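# Place three plates into matching tray pockets

## Task

Set each of the three plates fully down inside the gray tray, in the pocket whose size fits that plate. Every plate has to stay seated without any support from the robot, and at the end both suction tools must be switched off and moved away from the plates.

## Robot and tools

Robot: two arms, left_arm and right_arm, each ending in a vacuum suction tool. The cup point is the center of the cup's rim (29 mm across) when nothing touches it; the cup points along the cup point's own +z axis. About 7 cm behind the rim the tool body and its camera widen to roughly 8 cm off to the side, so leave clearance there.

Frame: all positions and orientations use one scene frame. Its origin lies on the table surface midway between the arms; +z is up, +x points out over the table, and left_arm sits on the +y side. The arm names do not mean left or right in any image. Lengths are in metres, quaternions are written w first (qw, qx, qy, qz).

Row layout (shared by execute_actions and move): one flat list of 16 numbers covering both arms, always all 16 even if one arm is idle: left x, y, z, qw, qx, qy, qz, left suction, then right x, y, z, qw, qx, qy, qz, right suction. The xyz and quaternion are an absolute pose for that arm's cup point in the scene frame, not an offset. Suction runs from -1 to 1: 1 asks for full vacuum (about 55 kPa under ambient), a fraction asks for that share, and 0.05 or less turns it off. It keeps its last value, so a 0 is an active command; to leave a tool unchanged, repeat its previous suction number. To hold an arm still, resend its full pose from the last result before it began holding; to keep an orientation, repeat the same quaternion in every row rather than copying the drifting reported one.

execute_actions(actions): actions is a list of actions; each action is a list of up to 15 rows, each row applied for one 1/30 s step. An action always lasts 15 steps (0.5 s); if fewer rows are given, the last one is held. An empty list just returns the current state and images. If any target lies more than 0.6 m from its cup point's current position along any of that cup point's axes, the action is rejected for both arms; a malformed action, or a first action failing that check against the latest reported state, rejects the whole call.

Control behaviour: each step the commanded pose is clamped to within 70 mm and 16 degrees of the measured pose, then joints are driven by damped inverse kinematics, favouring position over orientation. A distant target therefore takes several actions; after an action the arm only continues to its last clamped pose, so keep commanding. Elbows stop just short of straight.

move(target, speed, blocking): target is one 16-number row as above (absolute poses). Each cup point travels a straight line toward its pose, turning the shorter way; all paths finish together, lasting 0.5 to 10 s (cut off at 10 s). speed is the top path speed in m/s, 0.002 to 0.5, default 0.25; rotation is capped at twice that in rad/s. Suction values are applied at the start. There is no avoidance of obstacles or of the other arm, and the real motion can lag, stray or overshoot speed, especially near full reach. With blocking=false the call returns after 0.5 s while motion continues; poll with wait(0), and until a result shows the move has ended, new moves and execute_actions are refused unless you call wait or stop. The result adds a move: line giving the ending (done, off_target, moving, held, fault) and limits that acted (paced = the sent pose was clipped; held = a check blocked some steps, after which the arm may speed up), plus each cup point's distance from its pose. If only one arm is named, the other finished normally.

wait(seconds): 0 to 10; the arms keep their last commands and a running move continues. stop(): brakes a running move; fast arms need room to stop. zoom_image(camera, region): camera is cam_head_left, cam_head_right, cam_left_wrist or cam_right_wrist; region is [x0, y0, x1, y1] in pixels of that camera's last image, origin top-left, at most 504 by 504. Head images are 896x504, wrist images 504x504 fisheye; calibration values were supplied. finished_scene(scene): ends the current scene, given its number, irreversibly; only call it once plates are settled and tools are clear.

Results: a state line left_arm: ... | right_arm: ... with each cup point's position and quaternion (less accurate at long reach), Hand target lines showing where the controller now drives each cup point, pose unreachable lines when a clearance check altered an arm's command, suction_measured (vacuum reached; stays near 0 without a seal, at best about 0.15 below the command, may sag 0.04 before the pump restarts) and part_present (1 once suction_measured reaches 0.50, back to 0 below 0.45). MOTOR HOT appears at 60 °C; at 75 °C an OVER-TEMPERATURE FAULT lets that arm sag, so avoid long loaded holds.

Picking: switch suction on and press the rim fully onto a flat, smooth patch of a plate, away from rims, holes and edges. The cup shortens under vacuum, bringing the plate up to about 10 mm nearer the tool. To place: lower until the plate rests in its pocket, then turn suction off and lift at least 15 mm. If the cup seals on the table, turn suction off to free it.

Avoid: knocking anything off the table, arms colliding or pushing each other, fast impacts and targets set deep past contact (both press harder). Joint load limits are 48 N m for waist, shoulder, upper arm roll and elbow and 30.2 N m for the three wrist joints; reaching one stops that arm for 10 seconds and drops the rest of the call. Loose objects may occasionally be nudged by outside pushes, so check plate positions before finishing.

Each tool is called after ">>>" as a command line: name --argument value for each argument, lists and objects as JSON in quotes; but a table of rows of numbers goes row by row, as --pt "numbers of a row", without its own name.

## Session

>>> execute_actions --actions '[]'

Scene clock: 0.00 s.
left_arm: end_effector_position=(+0.4965, +0.3271, +0.2067) suction_measured=0.00 part_present=0 end_effector_quat_wxyz=(-0.000, -0.229, +0.974, -0.001) | right_arm: end_effector_position=(+0.3957, -0.3616, +0.2058) suction_measured=0.00 part_present=0 end_effector_quat_wxyz=(-0.002, +0.259, +0.966, -0.002)
Joint positions: left_arm=[-0.053  0.435  0.003  1.655  0.001  1.052 -2.674] | right_arm=[-0.054  0.434 -0.002  1.659  0.003  1.053  2.562]
Joint velocities: left_arm=[-0.001 -0.001 -0.     0.    -0.001 -0.    -0.001] | right_arm=[-0.     0.     0.    -0.     0.    -0.001 -0.   ]
Motor temperatures (°C, as the motors report them): left_arm=[29 25 24 23 30 33 35] | right_arm=[28 25 24 26 32 31 34]
Hand target (left_arm): +0.497, +0.327, +0.207; -0.000, -0.229, +0.974, -0.001
Hand target (right_arm): +0.396, -0.362, +0.206; -0.002, +0.259, +0.966, -0.002

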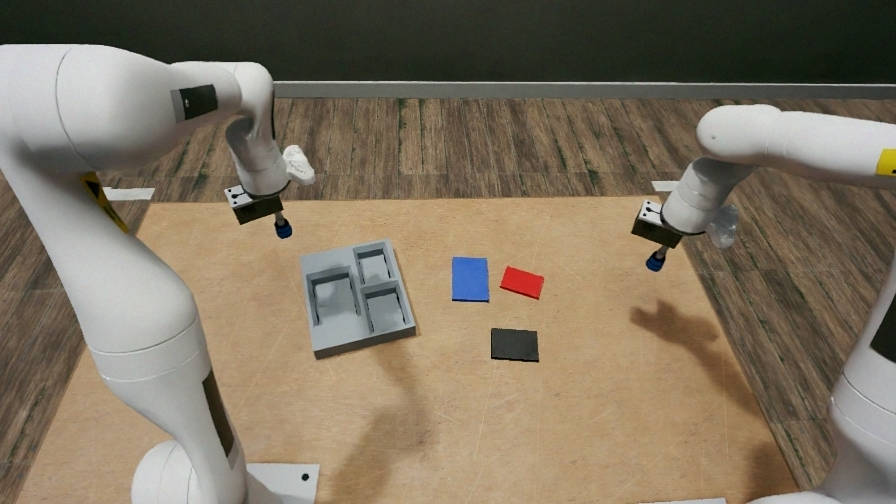

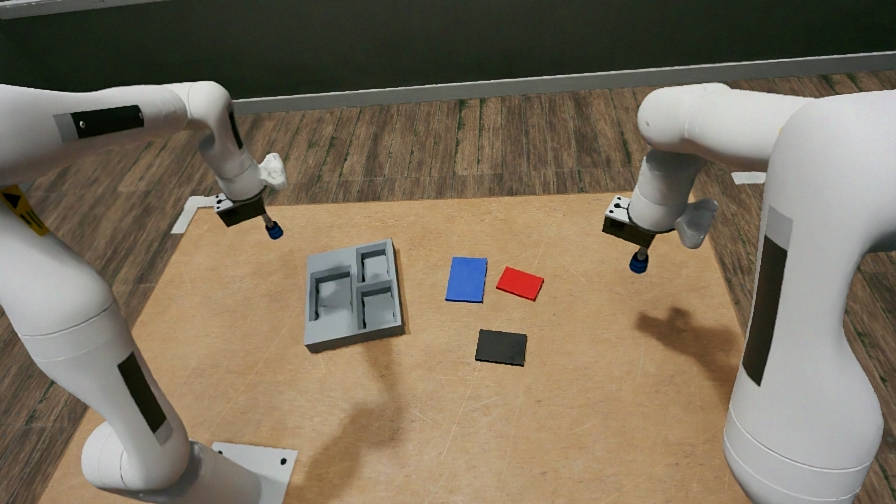

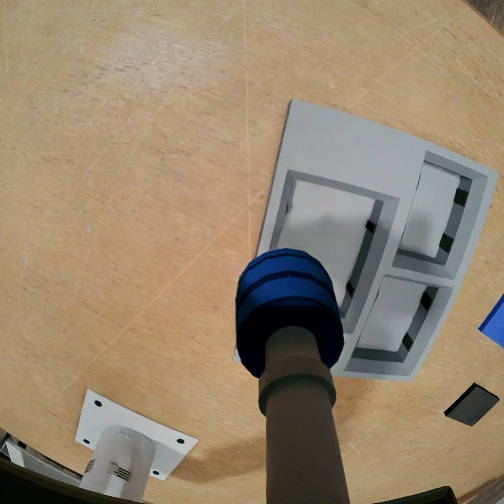

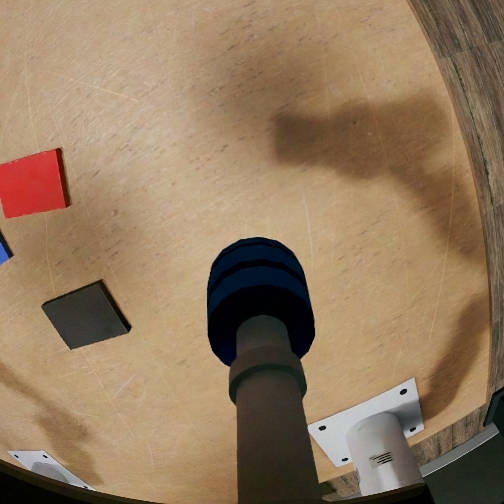

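>>> zoom_image --camera "cam_head_left" --region '[280, 220, 560, 380]'

>>> zoom_image --camera "cam_head_right" --region '[280, 220, 560, 380]'

>>> zoom_image --camera "cam_left_wrist" --region '[220, 80, 504, 400]'

Region (280, 220, 560, 380) of cam_head_left's 896x504 image, scaled by 1.800, with more detail than that image has; it fills the top 288 rows of this view, and the rest is white.

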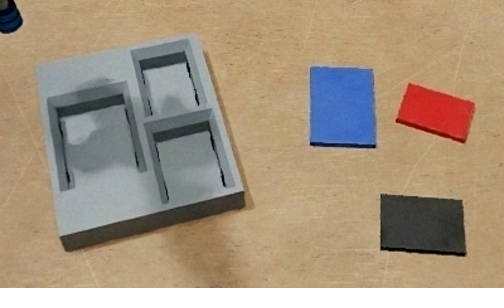

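Region (280, 220, 560, 380) of cam_head_right's 896x504 image, scaled by 1.800, with more detail than that image has; it fills the top 288 rows of this view, and the rest is white.

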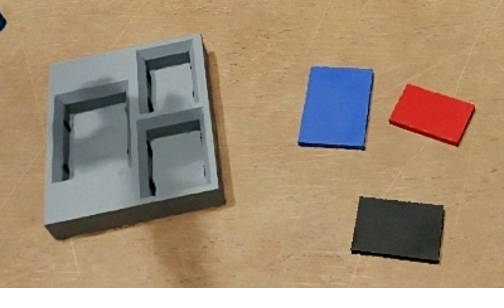

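Region (220, 80, 504, 400) of cam_left_wrist's 504x504 image, scaled by 1.575, with more detail than that image has; it fills the left 447 columns of this view, and the rest is white.

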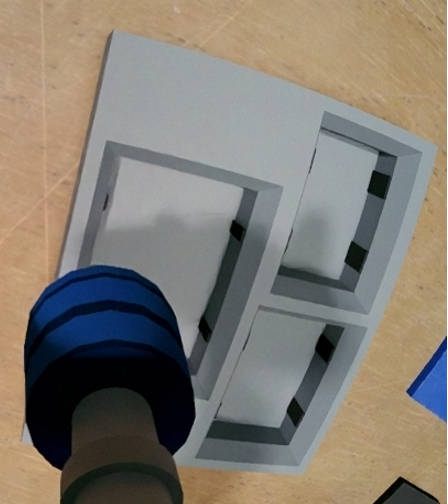

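>>> zoom_image --camera "cam_head_left" --region '[295, 235, 421, 361]'

>>> zoom_image --camera "cam_head_left" --region '[440, 245, 566, 371]'

>>> zoom_image --camera "cam_head_right" --region '[295, 232, 421, 358]'

>>> zoom_image --camera "cam_head_right" --region '[435, 245, 561, 371]'

Region (295, 235, 421, 361) of cam_head_left's 896x504 image, scaled by 4.000, with more detail than that image has.

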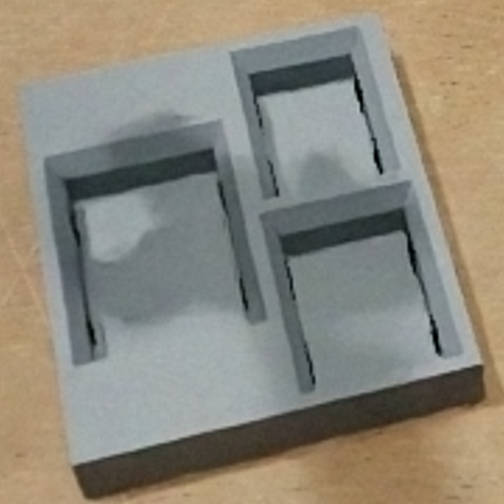

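Region (440, 245, 566, 371) of cam_head_left's 896x504 image, scaled by 4.000, with more detail than that image has.

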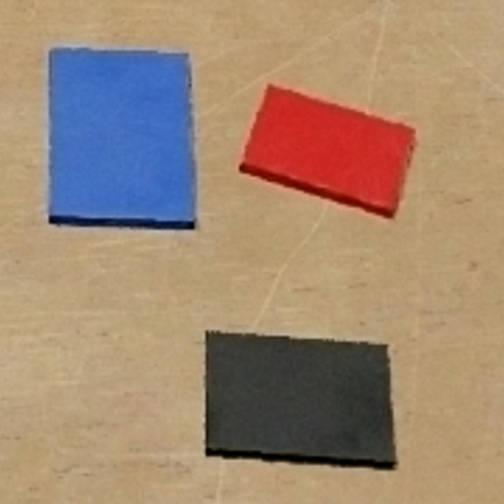

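Region (295, 232, 421, 358) of cam_head_right's 896x504 image, scaled by 4.000, with more detail than that image has.

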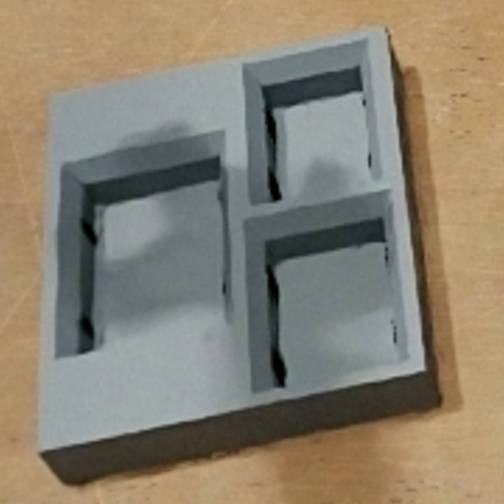

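Region (435, 245, 561, 371) of cam_head_right's 896x504 image, scaled by 4.000, with more detail than that image has.

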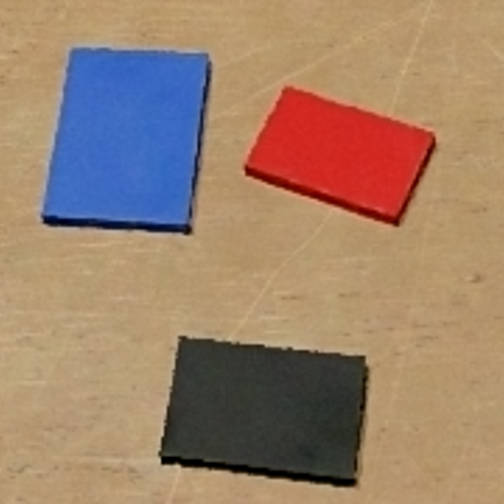

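>>> move --target '[0.520,-0.049,0.06,0,0.0262,0.9997,0,0,0.3957,-0.3616,0.2058,-0.002,0.259,0.966,-0.002,0]' --speed 0.4

Scene clock: 121.77 s.
left_arm: end_effector_position=(+0.5178, -0.0491, +0.0601) suction_measured=0.00 part_present=0 end_effector_quat_wxyz=(-0.001, +0.025, +1.000, -0.001) | right_arm: end_effector_position=(+0.3957, -0.3616, +0.2058) suction_measured=0.00 part_present=0 end_effector_quat_wxyz=(-0.002, +0.259, +0.966, -0.002)
Joint positions: left_arm=[ 0.534  0.981  0.169  1.123 -0.16   1.05  -2.426] | right_arm=[-0.054  0.435 -0.002  1.658  0.004  1.054  2.562]
Joint velocities: left_arm=[ 0.002  0.008 -0.    -0.005  0.     0.002  0.001] | right_arm=[ 0.     0.    -0.     0.     0.     0.001 -0.   ]
Motor temperatures (°C, as the motors report them): left_arm=[29 27 24 24 30 33 35] | right_arm=[28 27 24 26 32 31 34]
Hand target (left_arm): +0.518, -0.049, +0.060; -0.001, +0.026, +1.000, -0.000
Hand target (right_arm): +0.396, -0.362, +0.206; -0.002, +0.259, +0.966, -0.002
Off the commanded pose (left_arm): 0.002 m, 0 deg.
Off the commanded pose (right_arm): 0.000 m, 0 deg.
move: done; limits=paced
camera_calibration (this result's frames):
cam_left_wrist: T_world_to_cam=[[-0.0761705, -0.996787, -0.0247802, 0.0036252], [-0.938698, 0.0633069, 0.338879, 0.482912], [-0.336221, 0.0490737, -0.940504, 0.331125], [0, 0, 0, 1]] pos_world=[0.564916, -0.0432077, 0.147865]
cam_right_wrist: T_world_to_cam=[[-0.462225, -0.886186, 0.0319731, -0.142662], [-0.815791, 0.439088, 0.376413, 0.413217], [-0.347611, 0.147904, -0.9259, 0.481357], [0, 0, 0, 1]] pos_world=[0.438482, -0.379058, 0.29471]

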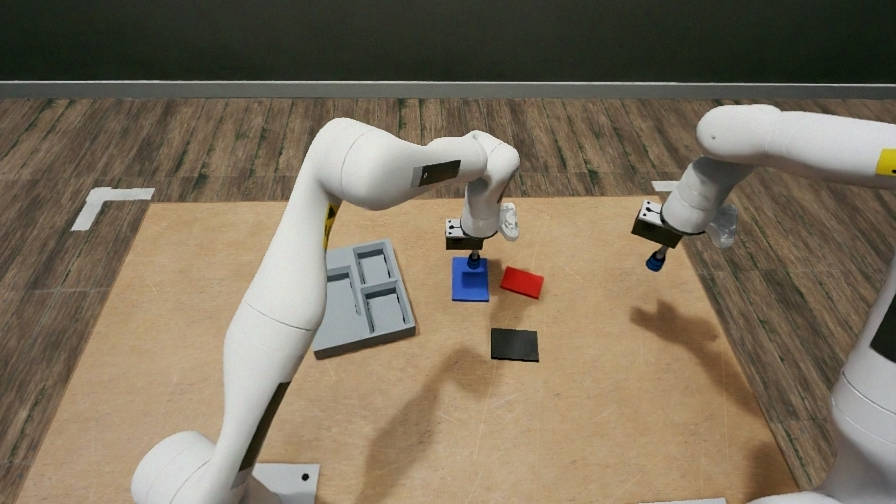

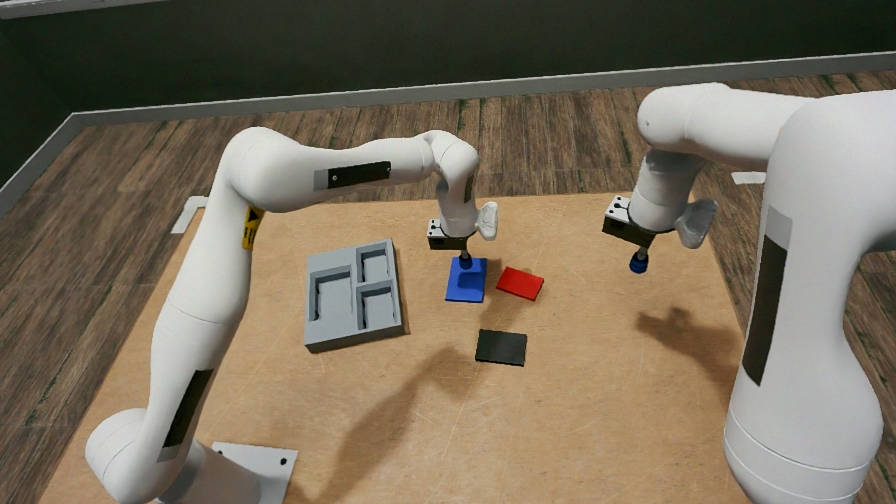

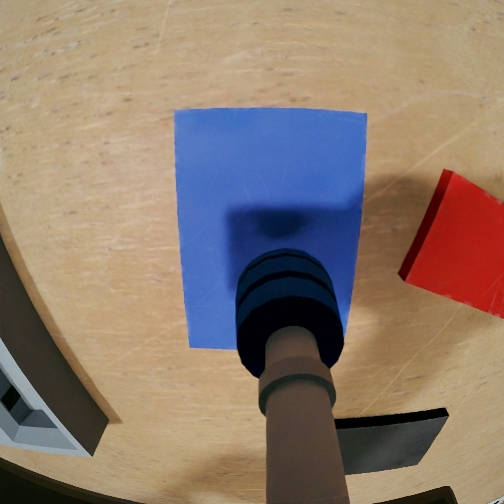

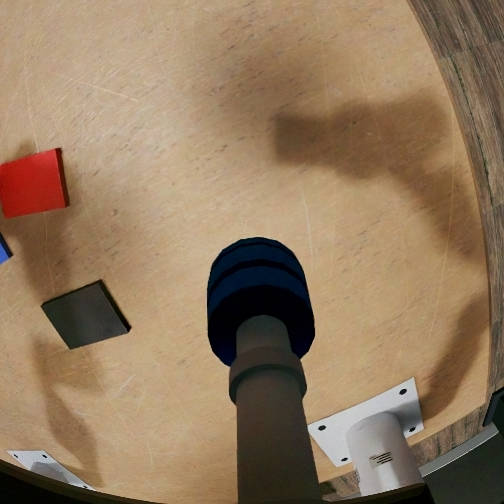

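>>> move --target '[0.5175,-0.045,0.005,0,0.0262,0.9997,0,1,0.3957,-0.3616,0.2058,-0.002,0.259,0.966,-0.002,0]' --speed 0.1

Scene clock: 150.67 s.
left_arm: end_effector_position=(+0.5172, -0.0448, +0.0045) suction_measured=0.45 part_present=0 end_effector_quat_wxyz=(-0.000, +0.026, +1.000, +0.000) | right_arm: end_effector_position=(+0.3957, -0.3616, +0.2058) suction_measured=0.00 part_present=0 end_effector_quat_wxyz=(-0.002, +0.259, +0.966, -0.002)
Joint positions: left_arm=[ 0.534  1.054  0.158  1.163 -0.17   0.938 -2.423] | right_arm=[-0.054  0.435 -0.002  1.658  0.004  1.054  2.562]
Joint velocities: left_arm=[ 0.     0.003 -0.    -0.001 -0.001 -0.001 -0.003] | right_arm=[-0.     0.     0.     0.    -0.     0.001 -0.001]
Motor temperatures (°C, as the motors report them): left_arm=[29 27 24 24 30 33 35] | right_arm=[28 27 24 26 32 31 34]
Hand target (left_arm): +0.517, -0.045, +0.005; -0.000, +0.026, +1.000, -0.000
Hand target (right_arm): +0.396, -0.362, +0.206; -0.002, +0.259, +0.966, -0.002
Off the commanded pose (left_arm): 0.001 m, 0 deg.
Off the commanded pose (right_arm): 0.000 m, 0 deg.
move: done
camera_calibration (this result's frames):
cam_left_wrist: T_world_to_cam=[[-0.0774733, -0.996637, -0.0267035, 0.00724959], [-0.938967, 0.0639338, 0.338014, 0.501055], [-0.33517, 0.0512608, -0.940762, 0.278037], [0, 0, 0, 1]] pos_world=[0.564225, -0.0390615, 0.0923972]
cam_right_wrist: T_world_to_cam=[[-0.462223, -0.886187, 0.0319723, -0.142662], [-0.815791, 0.439086, 0.376414, 0.413215], [-0.347612, 0.147905, -0.9259, 0.481356], [0, 0, 0, 1]] pos_world=[0.438481, -0.379057, 0.294709]

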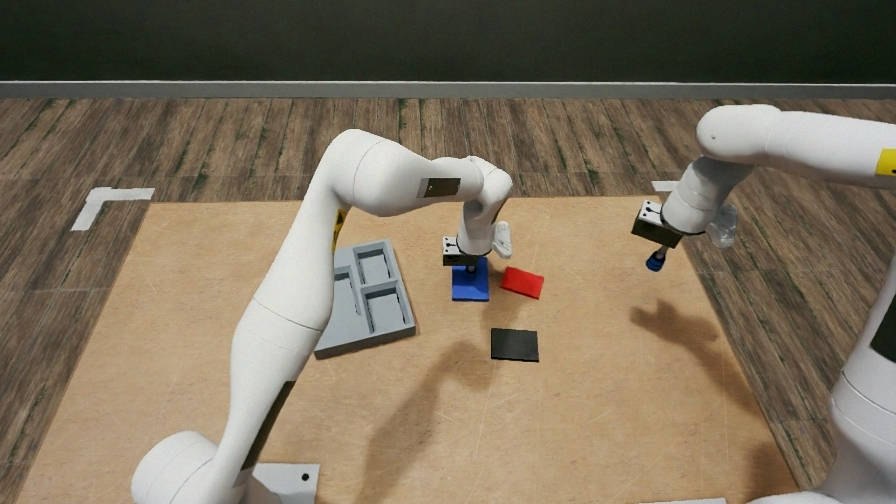

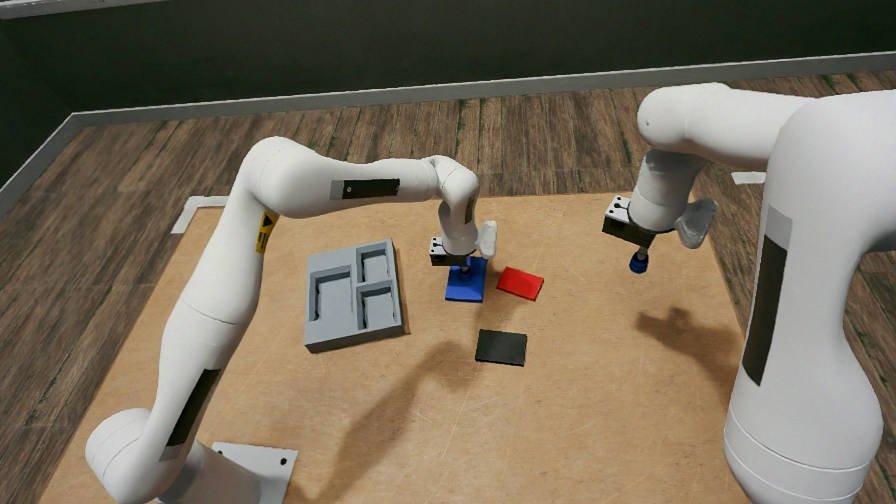

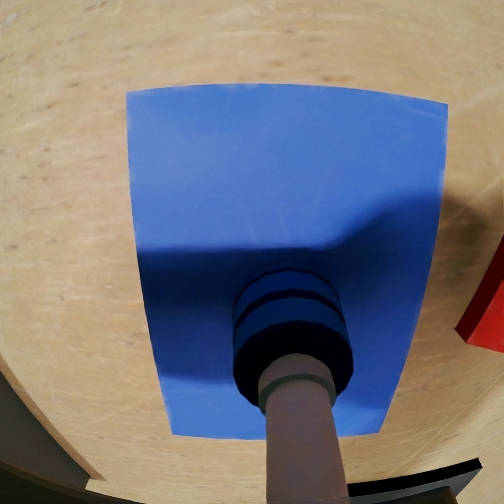

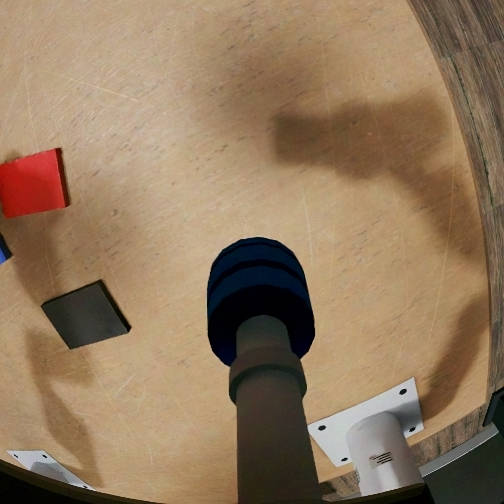

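>>> wait --seconds 0

Scene clock: 209.00 s.
left_arm: end_effector_position=(+0.5174, -0.0450, +0.0050) suction_measured=0.99 part_present=1 end_effector_quat_wxyz=(-0.000, +0.026, +1.000, -0.000) | right_arm: end_effector_position=(+0.3957, -0.3616, +0.2058) suction_measured=0.00 part_present=0 end_effector_quat_wxyz=(-0.002, +0.259, +0.966, -0.002)
Joint positions: left_arm=[ 0.534  1.053  0.158  1.163 -0.17   0.938 -2.423] | right_arm=[-0.054  0.435 -0.002  1.658  0.004  1.054  2.562]
Joint velocities: left_arm=[ 0.    -0.    -0.     0.001  0.    -0.001 -0.001] | right_arm=[ 0.    -0.     0.    -0.     0.     0.002  0.001]
Motor temperatures (°C, as the motors report them): left_arm=[29 28 24 24 30 33 35] | right_arm=[28 27 24 26 32 31 34]
Hand target (left_arm): +0.517, -0.045, +0.005; -0.000, +0.026, +1.000, -0.000
Hand target (right_arm): +0.396, -0.362, +0.206; -0.002, +0.259, +0.966, -0.002
Off the commanded pose (left_arm): 0.000 m, 0 deg.
Off the commanded pose (right_arm): 0.000 m, 0 deg.
camera_calibration (this result's frames):
cam_left_wrist: T_world_to_cam=[[-0.077445, -0.996653, -0.0261586, 0.00704169], [-0.939218, 0.0641296, 0.33728, 0.501308], [-0.334473, 0.0506892, -0.941041, 0.278152], [0, 0, 0, 1]] pos_world=[0.564417, -0.0392299, 0.0928555]
cam_right_wrist: T_world_to_cam=[[-0.462223, -0.886187, 0.0319723, -0.142662], [-0.815791, 0.439086, 0.376414, 0.413215], [-0.347612, 0.147905, -0.9259, 0.481356], [0, 0, 0, 1]] pos_world=[0.438481, -0.379057, 0.294709]

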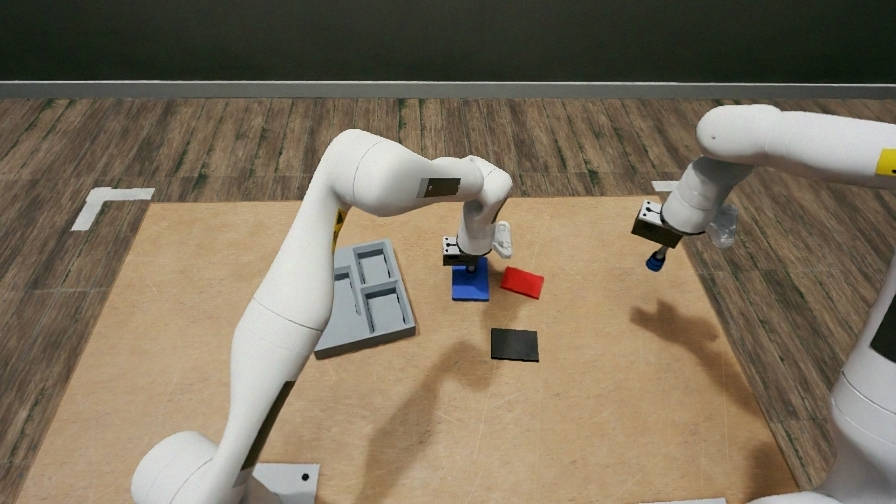

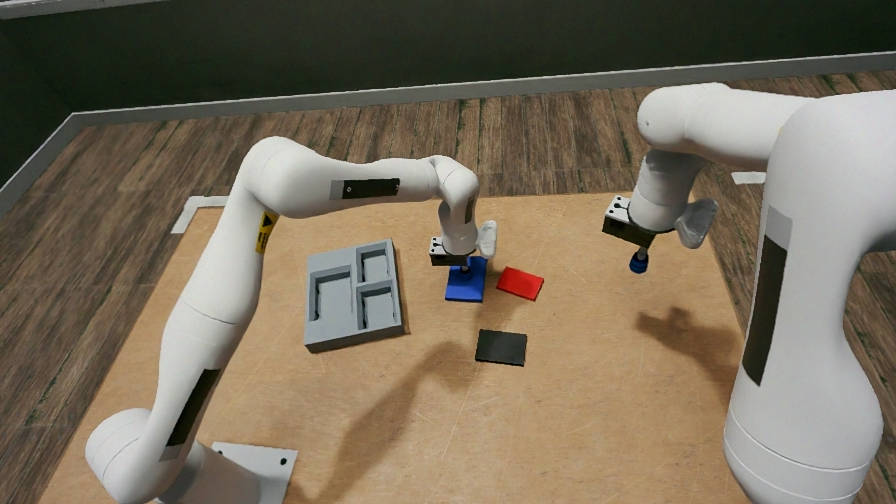

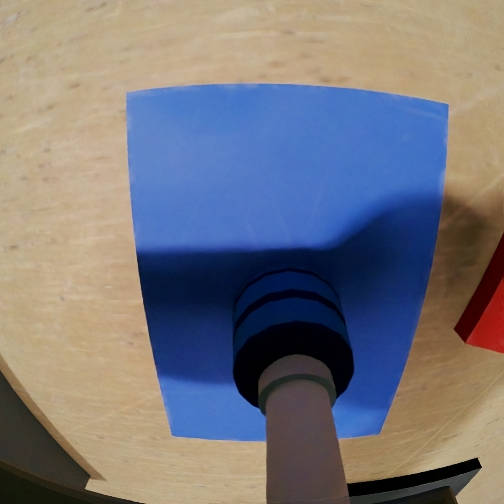

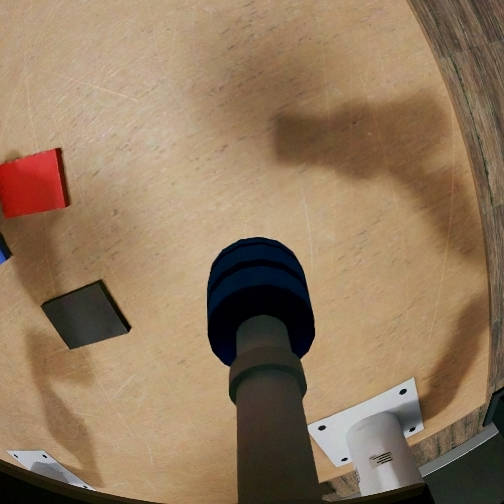

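>>> execute_actions --actions '[[[0.5175,-0.045,0.0055,0,0.0262,0.9997,0,1,0.3957,-0.3616,0.2058,-0.002,0.259,0.966,-0.002,0],[0.5175,-0.045,0.007,0,0.0262,0.9997,0,1,0.3957,-0.3616,0.2058,-0.002,0.259,0.966,-0.002,0],[0.5175,-0.045,0.0094,0,0.0262,0.9997,0,1,0.3957,-0.3616,0.2058,-0.002,0.259,0.966,-0.002,0],[0.5175,-0.045,0.0126,0,0.0262,0.9997,0,1,0.3957,-0.3616,0.2058,-0.002,0.259,0.966,-0.002,0],[0.5175,-0.045,0.0166,0,0.0262,0.9997,0,1,0.3957,-0.3616,0.2058,-0.002,0.259,0.966,-0.002,0],[0.5175,-0.045,0.0213,0,0.0262,0.9997,0,1,0.3957,-0.3616,0.2058,-0.002,0.259,0.966,-0.002,0],[0.5175,-0.045,0.0264,0,0.0262,0.9997,0,1,0.3957,-0.3616,0.2058,-0.002,0.259,0.966,-0.002,0],[0.5175,-0.045,0.0319,0,0.0262,0.9997,0,1,0.3957,-0.3616,0.2058,-0.002,0.259,0.966,-0.002,0],[0.5175,-0.045,0.0375,0,0.0262,0.9997,0,1,0.3957,-0.3616,0.2058,-0.002,0.259,0.966,-0.002,0],[0.5174,-0.0444,0.0431,0,0.0259,0.9997,0,1,0.3957,-0.3616,0.2058,-0.002,0.259,0.966,-0.002,0],[0.5171,-0.0427,0.0486,0,0.025,0.9997,0,1,0.3957,-0.3616,0.2058,-0.002,0.259,0.966,-0.002,0],[0.5166,-0.0399,0.0538,0,0.0235,0.9997,0,1,0.3957,-0.3616,0.2058,-0.002,0.259,0.966,-0.002,0],[0.516,-0.0359,0.0584,0,0.0214,0.9998,0,1,0.3957,-0.3616,0.2058,-0.002,0.259,0.966,-0.002,0],[0.5151,-0.0308,0.0624,0,0.0188,0.9998,0,1,0.3957,-0.3616,0.2058,-0.002,0.259,0.966,-0.002,0],[0.5141,-0.0247,0.0656,0,0.0156,0.9999,0,1,0.3957,-0.3616,0.2058,-0.002,0.259,0.966,-0.002,0]],[[0.5129,-0.0177,0.068,0,0.0119,0.9999,0,1,0.3957,-0.3616,0.2058,-0.002,0.259,0.966,-0.002,0],[0.5115,-0.0096,0.0695,0,0.0077,1,0,1,0.3957,-0.3616,0.2058,-0.002,0.259,0.966,-0.002,0],[0.51,-0.0007,0.07,0,0.0031,1,0,1,0.3957,-0.3616,0.2058,-0.002,0.259,0.966,-0.002,0],[0.5084,0.009,0.07,0,-0.002,1,0,1,0.3957,-0.3616,0.2058,-0.002,0.259,0.966,-0.002,0],[0.5066,0.0195,0.07,0,-0.0075,1,0,1,0.3957,-0.3616,0.2058,-0.002,0.259,0.966,-0.002,0],[0.5048,0.0306,0.07,0,-0.0133,0.9999,0,1,0.3957,-0.3616,0.2058,-0.002,0.259,0.966,-0.002,0],[0.5028,0.0423,0.07,0,-0.0194,0.9998,0,1,0.3957,-0.3616,0.2058,-0.002,0.259,0.966,-0.002,0],[0.5007,0.0545,0.07,0,-0.0258,0.9997,0,1,0.3957,-0.3616,0.2058,-0.002,0.259,0.966,-0.002,0],[0.4986,0.0671,0.07,0,-0.0324,0.9995,0,1,0.3957,-0.3616,0.2058,-0.002,0.259,0.966,-0.002,0],[0.4964,0.08,0.07,0,-0.0391,0.9992,0,1,0.3957,-0.3616,0.2058,-0.002,0.259,0.966,-0.002,0],[0.4942,0.0931,0.07,0,-0.046,0.9989,0,1,0.3957,-0.3616,0.2058,-0.002,0.259,0.966,-0.002,0],[0.492,0.1063,0.07,0,-0.0529,0.9986,0,1,0.3957,-0.3616,0.2058,-0.002,0.259,0.966,-0.002,0],[0.4898,0.1194,0.07,0,-0.0597,0.9982,0,1,0.3957,-0.3616,0.2058,-0.002,0.259,0.966,-0.002,0],[0.4876,0.1325,0.07,0,-0.0666,0.9978,0,1,0.3957,-0.3616,0.2058,-0.002,0.259,0.966,-0.002,0],[0.4854,0.1454,0.07,0,-0.0733,0.9973,0,1,0.3957,-0.3616,0.2058,-0.002,0.259,0.966,-0.002,0]],[[0.4833,0.158,0.07,0,-0.0799,0.9968,0,1,0.3957,-0.3616,0.2058,-0.002,0.259,0.966,-0.002,0],[0.4812,0.1702,0.07,0,-0.0863,0.9963,0,1,0.3957,-0.3616,0.2058,-0.002,0.259,0.966,-0.002,0],[0.4793,0.1819,0.07,0,-0.0924,0.9957,0,1,0.3957,-0.3616,0.2058,-0.002,0.259,0.966,-0.002,0],[0.4774,0.193,0.0697,0,-0.0982,0.9952,0,1,0.3957,-0.3616,0.2058,-0.002,0.259,0.966,-0.002,0],[0.4756,0.2035,0.0687,0,-0.1037,0.9946,0,1,0.3957,-0.3616,0.2058,-0.002,0.259,0.966,-0.002,0],[0.474,0.2132,0.0671,0,-0.1088,0.9941,0,1,0.3957,-0.3616,0.2058,-0.002,0.259,0.966,-0.002,0],[0.4725,0.2221,0.065,0,-0.1134,0.9935,0,1,0.3957,-0.3616,0.2058,-0.002,0.259,0.966,-0.002,0],[0.4711,0.2302,0.0626,0,-0.1176,0.9931,0,1,0.3957,-0.3616,0.2058,-0.002,0.259,0.966,-0.002,0],[0.4699,0.2372,0.06,0,-0.1213,0.9926,0,1,0.3957,-0.3616,0.2058,-0.002,0.259,0.966,-0.002,0],[0.4689,0.2433,0.0574,0,-0.1245,0.9922,0,1,0.3957,-0.3616,0.2058,-0.002,0.259,0.966,-0.002,0],[0.468,0.2484,0.055,0,-0.1271,0.9919,0,1,0.3957,-0.3616,0.2058,-0.002,0.259,0.966,-0.002,0],[0.4674,0.2524,0.0529,0,-0.1292,0.9916,0,1,0.3957,-0.3616,0.2058,-0.002,0.259,0.966,-0.002,0],[0.4669,0.2552,0.0513,0,-0.1307,0.9914,0,1,0.3957,-0.3616,0.2058,-0.002,0.259,0.966,-0.002,0],[0.4666,0.2569,0.0503,0,-0.1316,0.9913,0,1,0.3957,-0.3616,0.2058,-0.002,0.259,0.966,-0.002,0],[0.4665,0.2575,0.05,0,-0.1319,0.9913,0,1,0.3957,-0.3616,0.2058,-0.002,0.259,0.966,-0.002,0]]]'

>>> wait --seconds 1

Scene clock: 259.07 s.
left_arm: end_effector_position=(+0.4678, +0.2390, +0.0553) suction_measured=0.99 part_present=1 end_effector_quat_wxyz=(-0.003, -0.126, +0.992, +0.007) | right_arm: end_effector_position=(+0.3957, -0.3616, +0.2058) suction_measured=0.00 part_present=0 end_effector_quat_wxyz=(-0.002, +0.259, +0.966, -0.002)
Joint positions: left_arm=[ 0.11   0.665  0.078  1.868 -0.1    0.624 -2.579] | right_arm=[-0.054  0.435 -0.002  1.658  0.004  1.054  2.562]
Joint velocities: left_arm=[-0.444 -0.02  -0.033  0.373  0.025 -0.417 -0.324] | right_arm=[-0.     0.    -0.001  0.     0.     0.001  0.001]
Motor temperatures (°C, as the motors report them): left_arm=[29 29 24 24 30 33 35] | right_arm=[28 27 24 26 32 31 34]
Hand target (left_arm): +0.467, +0.257, +0.051; +0.000, -0.132, +0.991, +0.002
Hand target (right_arm): +0.396, -0.362, +0.206; -0.002, +0.259, +0.966, -0.002
Off the commanded pose (left_arm): 0.019 m, 1 deg.
Off the commanded pose (right_arm): 0.000 m, 0 deg.
camera_calibration (this result's frames):
cam_left_wrist: T_world_to_cam=[[0.224476, -0.973632, -0.0406453, 0.141627], [-0.912372, -0.224638, 0.342221, 0.475642], [-0.342328, -0.0397368, -0.93874, 0.319708], [0, 0, 0, 1]] pos_world=[0.511615, 0.257445, 0.143104]
cam_right_wrist: T_world_to_cam=[[-0.462223, -0.886187, 0.0319724, -0.142662], [-0.815791, 0.439086, 0.376414, 0.413215], [-0.347612, 0.147904, -0.9259, 0.481356], [0, 0, 0, 1]] pos_world=[0.438481, -0.379057, 0.294709]

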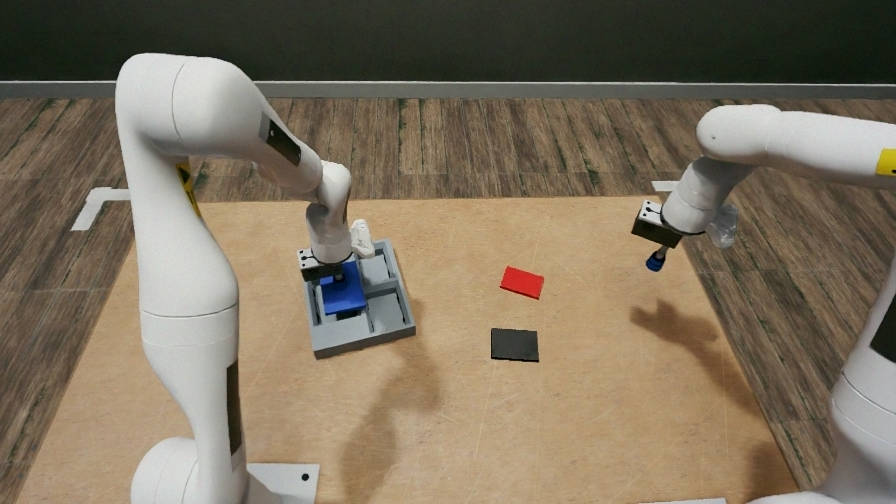

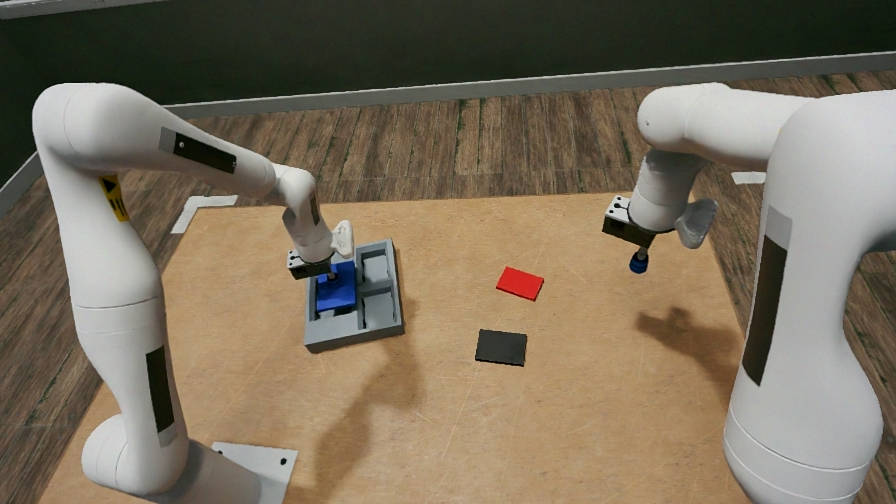

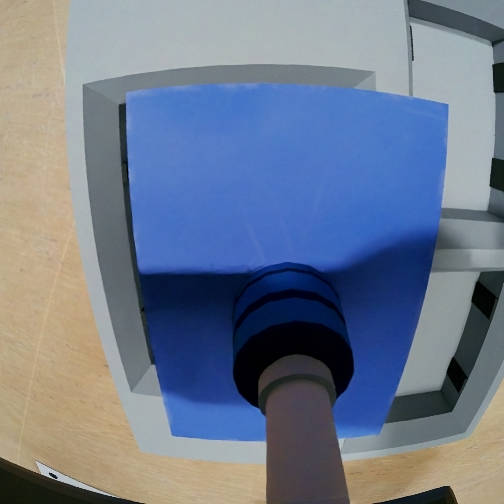

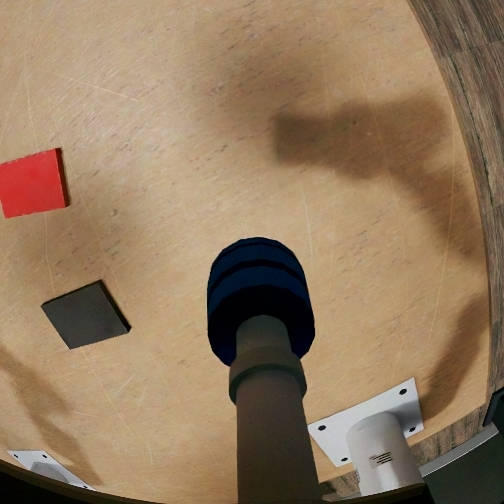

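Scene clock: 260.07 s.
left_arm: end_effector_position=(+0.4666, +0.2570, +0.0506) suction_measured=0.98 part_present=1 end_effector_quat_wxyz=(+0.000, -0.132, +0.991, +0.002) | right_arm: end_effector_position=(+0.3957, -0.3616, +0.2058) suction_measured=0.00 part_present=0 end_effector_quat_wxyz=(-0.002, +0.259, +0.966, -0.002)
Joint positions: left_arm=[ 0.063  0.663  0.08   1.9   -0.097  0.584 -2.612] | right_arm=[-0.054  0.435 -0.002  1.658  0.004  1.054  2.562]
Joint velocities: left_arm=[-0.     0.    -0.    -0.    -0.    -0.002 -0.   ] | right_arm=[-0.     0.    -0.     0.     0.    -0.001 -0.   ]
Motor temperatures (°C, as the motors report them): left_arm=[29 29 24 24 30 33 35] | right_arm=[28 27 24 26 32 31 34]
Hand target (left_arm): +0.467, +0.257, +0.051; +0.000, -0.132, +0.991, +0.002
Hand target (right_arm): +0.396, -0.362, +0.206; -0.002, +0.259, +0.966, -0.002
Off the commanded pose (left_arm): 0.001 m, 0 deg.
Off the commanded pose (right_arm): 0.000 m, 0 deg.
wait: 1.00 s; at rest by 0.40 s
camera_calibration (this result's frames):
cam_left_wrist: T_world_to_cam=[[0.237668, -0.970856, -0.0308604, 0.151869], [-0.9121, -0.233985, 0.336637, 0.482859], [-0.334047, -0.0518602, -0.941129, 0.314926], [0, 0, 0, 1]] pos_world=[0.509521, 0.276757, 0.138524]
cam_right_wrist: T_world_to_cam=[[-0.462223, -0.886187, 0.0319725, -0.142662], [-0.815791, 0.439086, 0.376414, 0.413215], [-0.347612, 0.147904, -0.9259, 0.481356], [0, 0, 0, 1]] pos_world=[0.438481, -0.379057, 0.294709]

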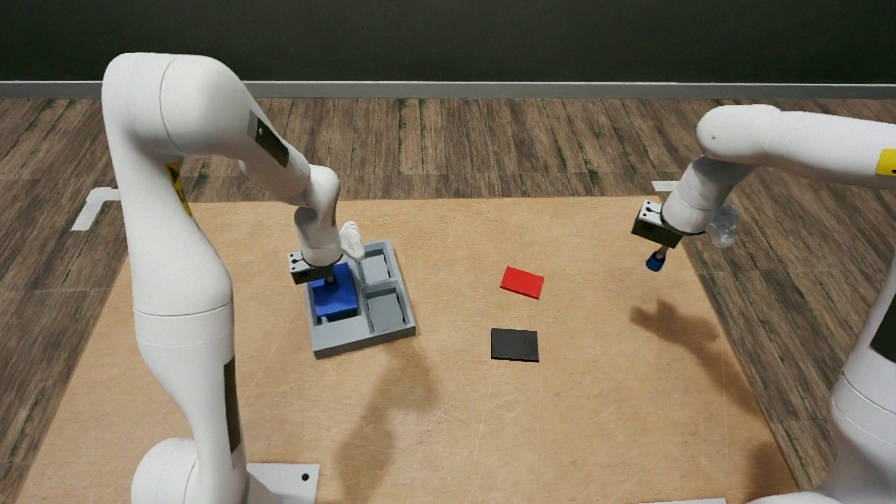

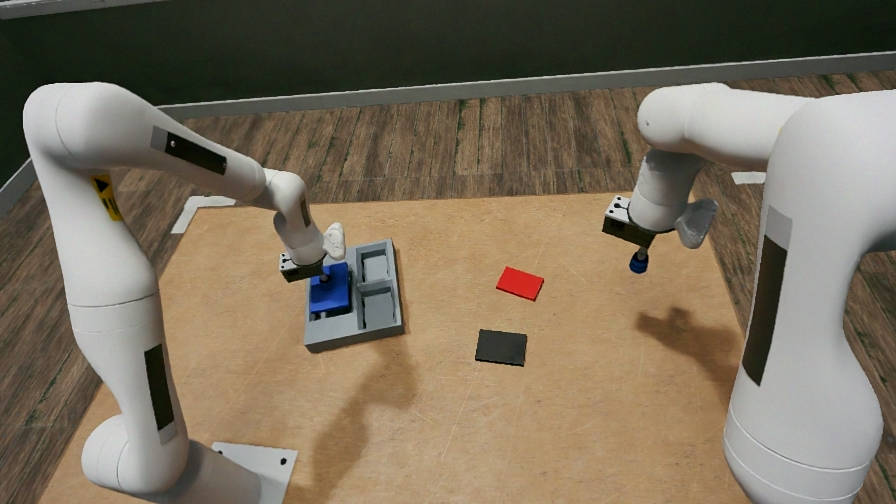

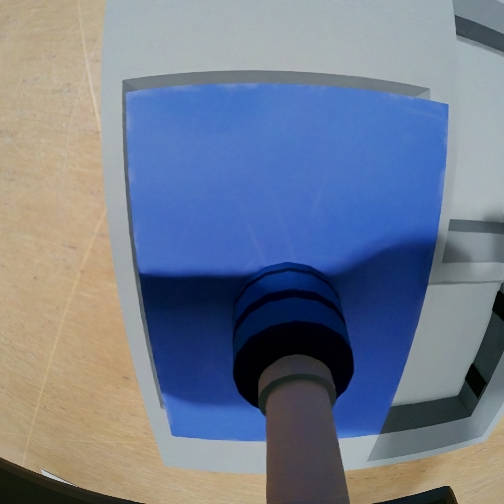

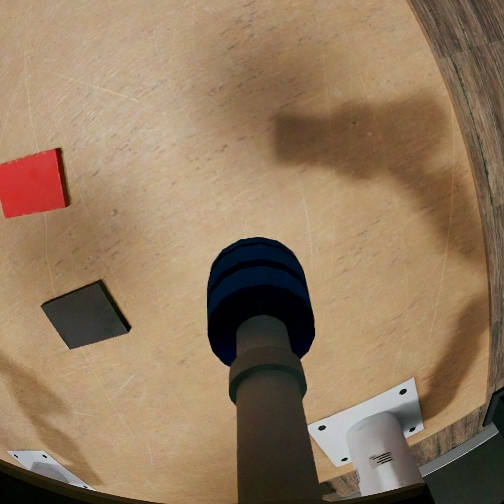

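>>> zoom_image --camera "cam_left_wrist" --region '[95, 60, 175, 140]'

>>> zoom_image --camera "cam_left_wrist" --region '[390, 60, 470, 140]'

>>> zoom_image --camera "cam_left_wrist" --region '[120, 380, 220, 480]'

Region (95, 60, 175, 140) of cam_left_wrist's 504x504 image, scaled by 6.300, with more detail than that image has.

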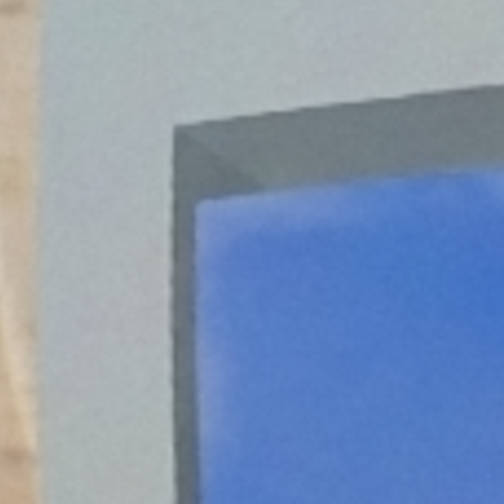

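Region (390, 60, 470, 140) of cam_left_wrist's 504x504 image, scaled by 6.300, with more detail than that image has.

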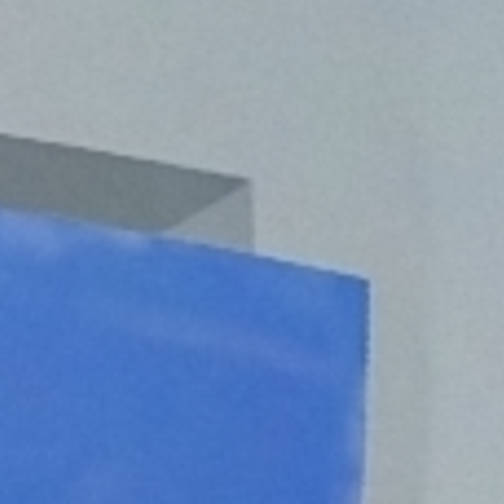

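Region (120, 380, 220, 480) of cam_left_wrist's 504x504 image, scaled by 5.040, with more detail than that image has.

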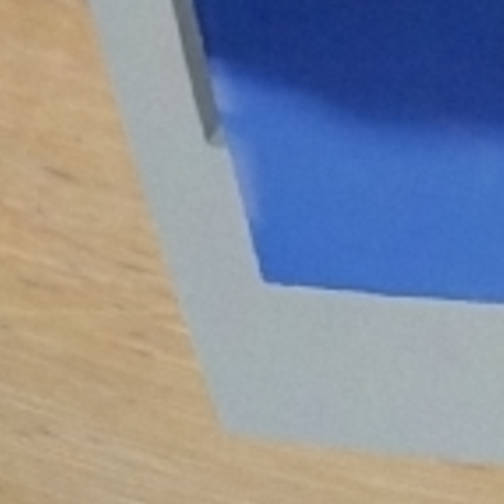

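>>> zoom_image --camera "cam_left_wrist" --region '[354, 330, 504, 480]'

Region (354, 330, 504, 480) of cam_left_wrist's 504x504 image, scaled by 3.360, with more detail than that image has.

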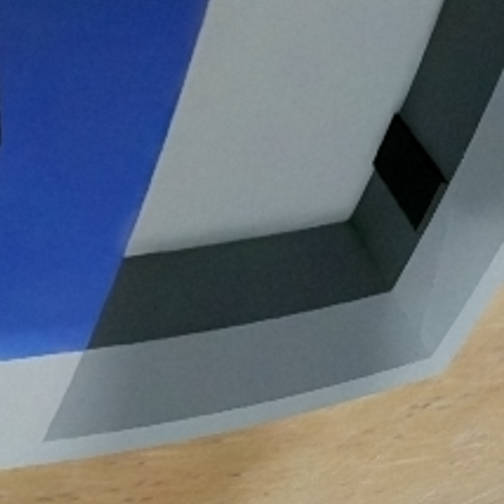

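>>> execute_actions --actions '[[[0.4664,0.2574,0.0502,0,-0.1316,0.9913,0,1,0.3957,-0.3616,0.2058,-0.002,0.259,0.966,-0.002,0],[0.4661,0.2579,0.0492,0,-0.1312,0.9914,0,1,0.3957,-0.3616,0.2058,-0.002,0.259,0.966,-0.002,0],[0.4658,0.2584,0.0475,0,-0.1308,0.9914,0,1,0.3957,-0.3616,0.2058,-0.002,0.259,0.966,-0.002,0],[0.4656,0.2589,0.0452,0,-0.1305,0.9914,0,1,0.3957,-0.3616,0.2058,-0.002,0.259,0.966,-0.002,0],[0.4654,0.2592,0.0425,0,-0.1302,0.9915,0,1,0.3957,-0.3616,0.2058,-0.002,0.259,0.966,-0.002,0],[0.4654,0.2592,0.0393,0,-0.1302,0.9915,0,1,0.3957,-0.3616,0.2058,-0.002,0.259,0.966,-0.002,0],[0.4654,0.2592,0.036,0,-0.1302,0.9915,0,1,0.3957,-0.3616,0.2058,-0.002,0.259,0.966,-0.002,0],[0.4654,0.2592,0.0326,0,-0.1302,0.9915,0,1,0.3957,-0.3616,0.2058,-0.002,0.259,0.966,-0.002,0],[0.4654,0.2592,0.0293,0,-0.1302,0.9915,0,1,0.3957,-0.3616,0.2058,-0.002,0.259,0.966,-0.002,0],[0.4654,0.2592,0.0262,0,-0.1302,0.9915,0,1,0.3957,-0.3616,0.2058,-0.002,0.259,0.966,-0.002,0],[0.4654,0.2592,0.0234,0,-0.1302,0.9915,0,1,0.3957,-0.3616,0.2058,-0.002,0.259,0.966,-0.002,0],[0.4654,0.2592,0.0211,0,-0.1302,0.9915,0,1,0.3957,-0.3616,0.2058,-0.002,0.259,0.966,-0.002,0],[0.4654,0.2592,0.0194,0,-0.1302,0.9915,0,1,0.3957,-0.3616,0.2058,-0.002,0.259,0.966,-0.002,0],[0.4654,0.2592,0.0184,0,-0.1302,0.9915,0,1,0.3957,-0.3616,0.2058,-0.002,0.259,0.966,-0.002,0],[0.4654,0.2592,0.018,0,-0.1302,0.9915,0,1,0.3957,-0.3616,0.2058,-0.002,0.259,0.966,-0.002,0]]]'

Scene clock: 379.47 s.
left_arm: end_effector_position=(+0.4652, +0.2592, +0.0226) suction_measured=0.99 part_present=1 end_effector_quat_wxyz=(-0.000, -0.130, +0.991, -0.000) | right_arm: end_effector_position=(+0.3957, -0.3616, +0.2058) suction_measured=0.00 part_present=0 end_effector_quat_wxyz=(-0.002, +0.259, +0.966, -0.002)
Joint positions: left_arm=[ 0.059  0.72   0.075  1.92  -0.102  0.505 -2.618] | right_arm=[-0.054  0.435 -0.002  1.658  0.004  1.054  2.562]
Joint velocities: left_arm=[ 0.012  0.115 -0.021  0.021 -0.013 -0.146  0.011] | right_arm=[ 0.     0.     0.     0.     0.    -0.    -0.001]
Motor temperatures (°C, as the motors report them): left_arm=[29 29 24 24 30 33 35] | right_arm=[28 28 24 26 32 31 34]
Hand target (left_arm): +0.465, +0.259, +0.018; -0.000, -0.130, +0.991, -0.000
Hand target (right_arm): +0.396, -0.362, +0.206; -0.002, +0.259, +0.966, -0.002
Off the commanded pose (left_arm): 0.005 m, 0 deg.
Off the commanded pose (right_arm): 0.000 m, 0 deg.
camera_calibration (this result's frames):
cam_left_wrist: T_world_to_cam=[[0.233555, -0.971991, -0.0261853, 0.155542], [-0.913219, -0.228521, 0.337355, 0.490607], [-0.33389, -0.0548779, -0.941013, 0.288954], [0, 0, 0, 1]] pos_world=[0.508183, 0.279157, 0.110474]
cam_right_wrist: T_world_to_cam=[[-0.462223, -0.886187, 0.0319726, -0.142662], [-0.815791, 0.439086, 0.376414, 0.413215], [-0.347612, 0.147904, -0.9259, 0.481356], [0, 0, 0, 1]] pos_world=[0.438481, -0.379057, 0.294709]

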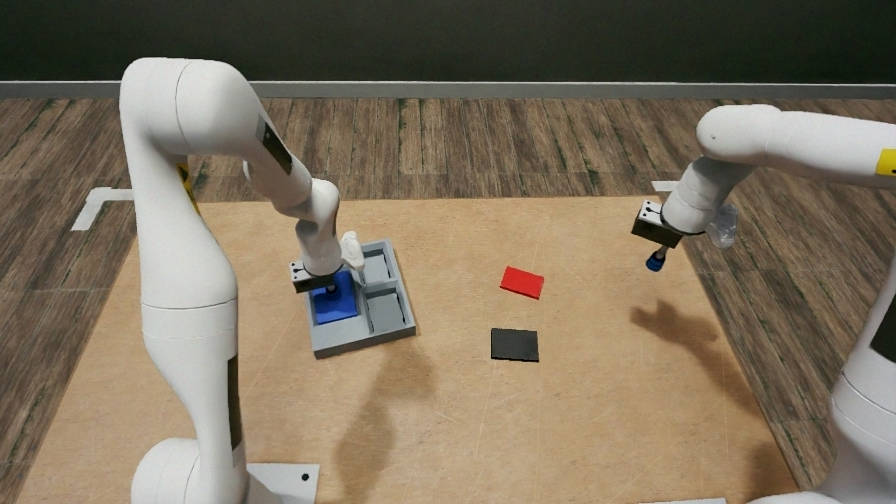

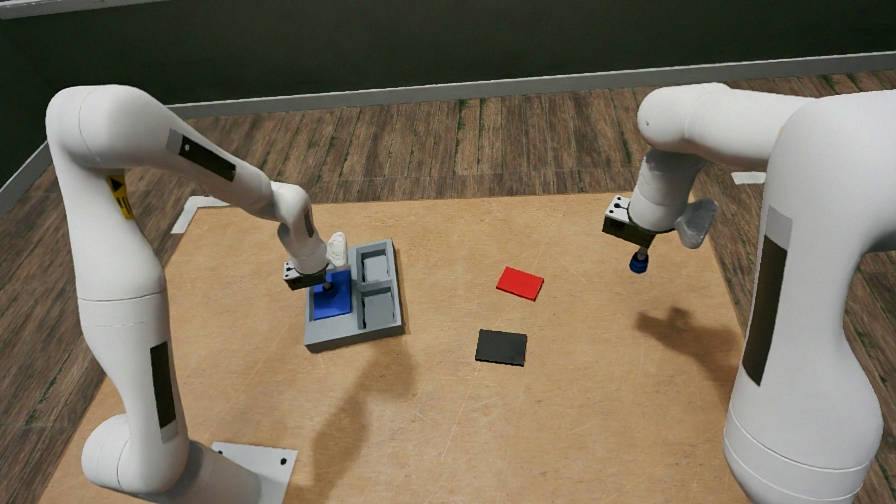

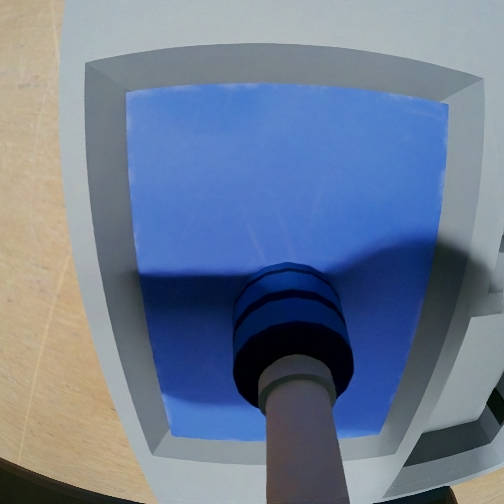

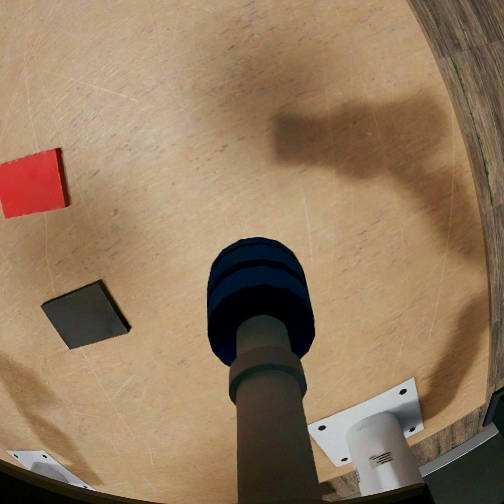

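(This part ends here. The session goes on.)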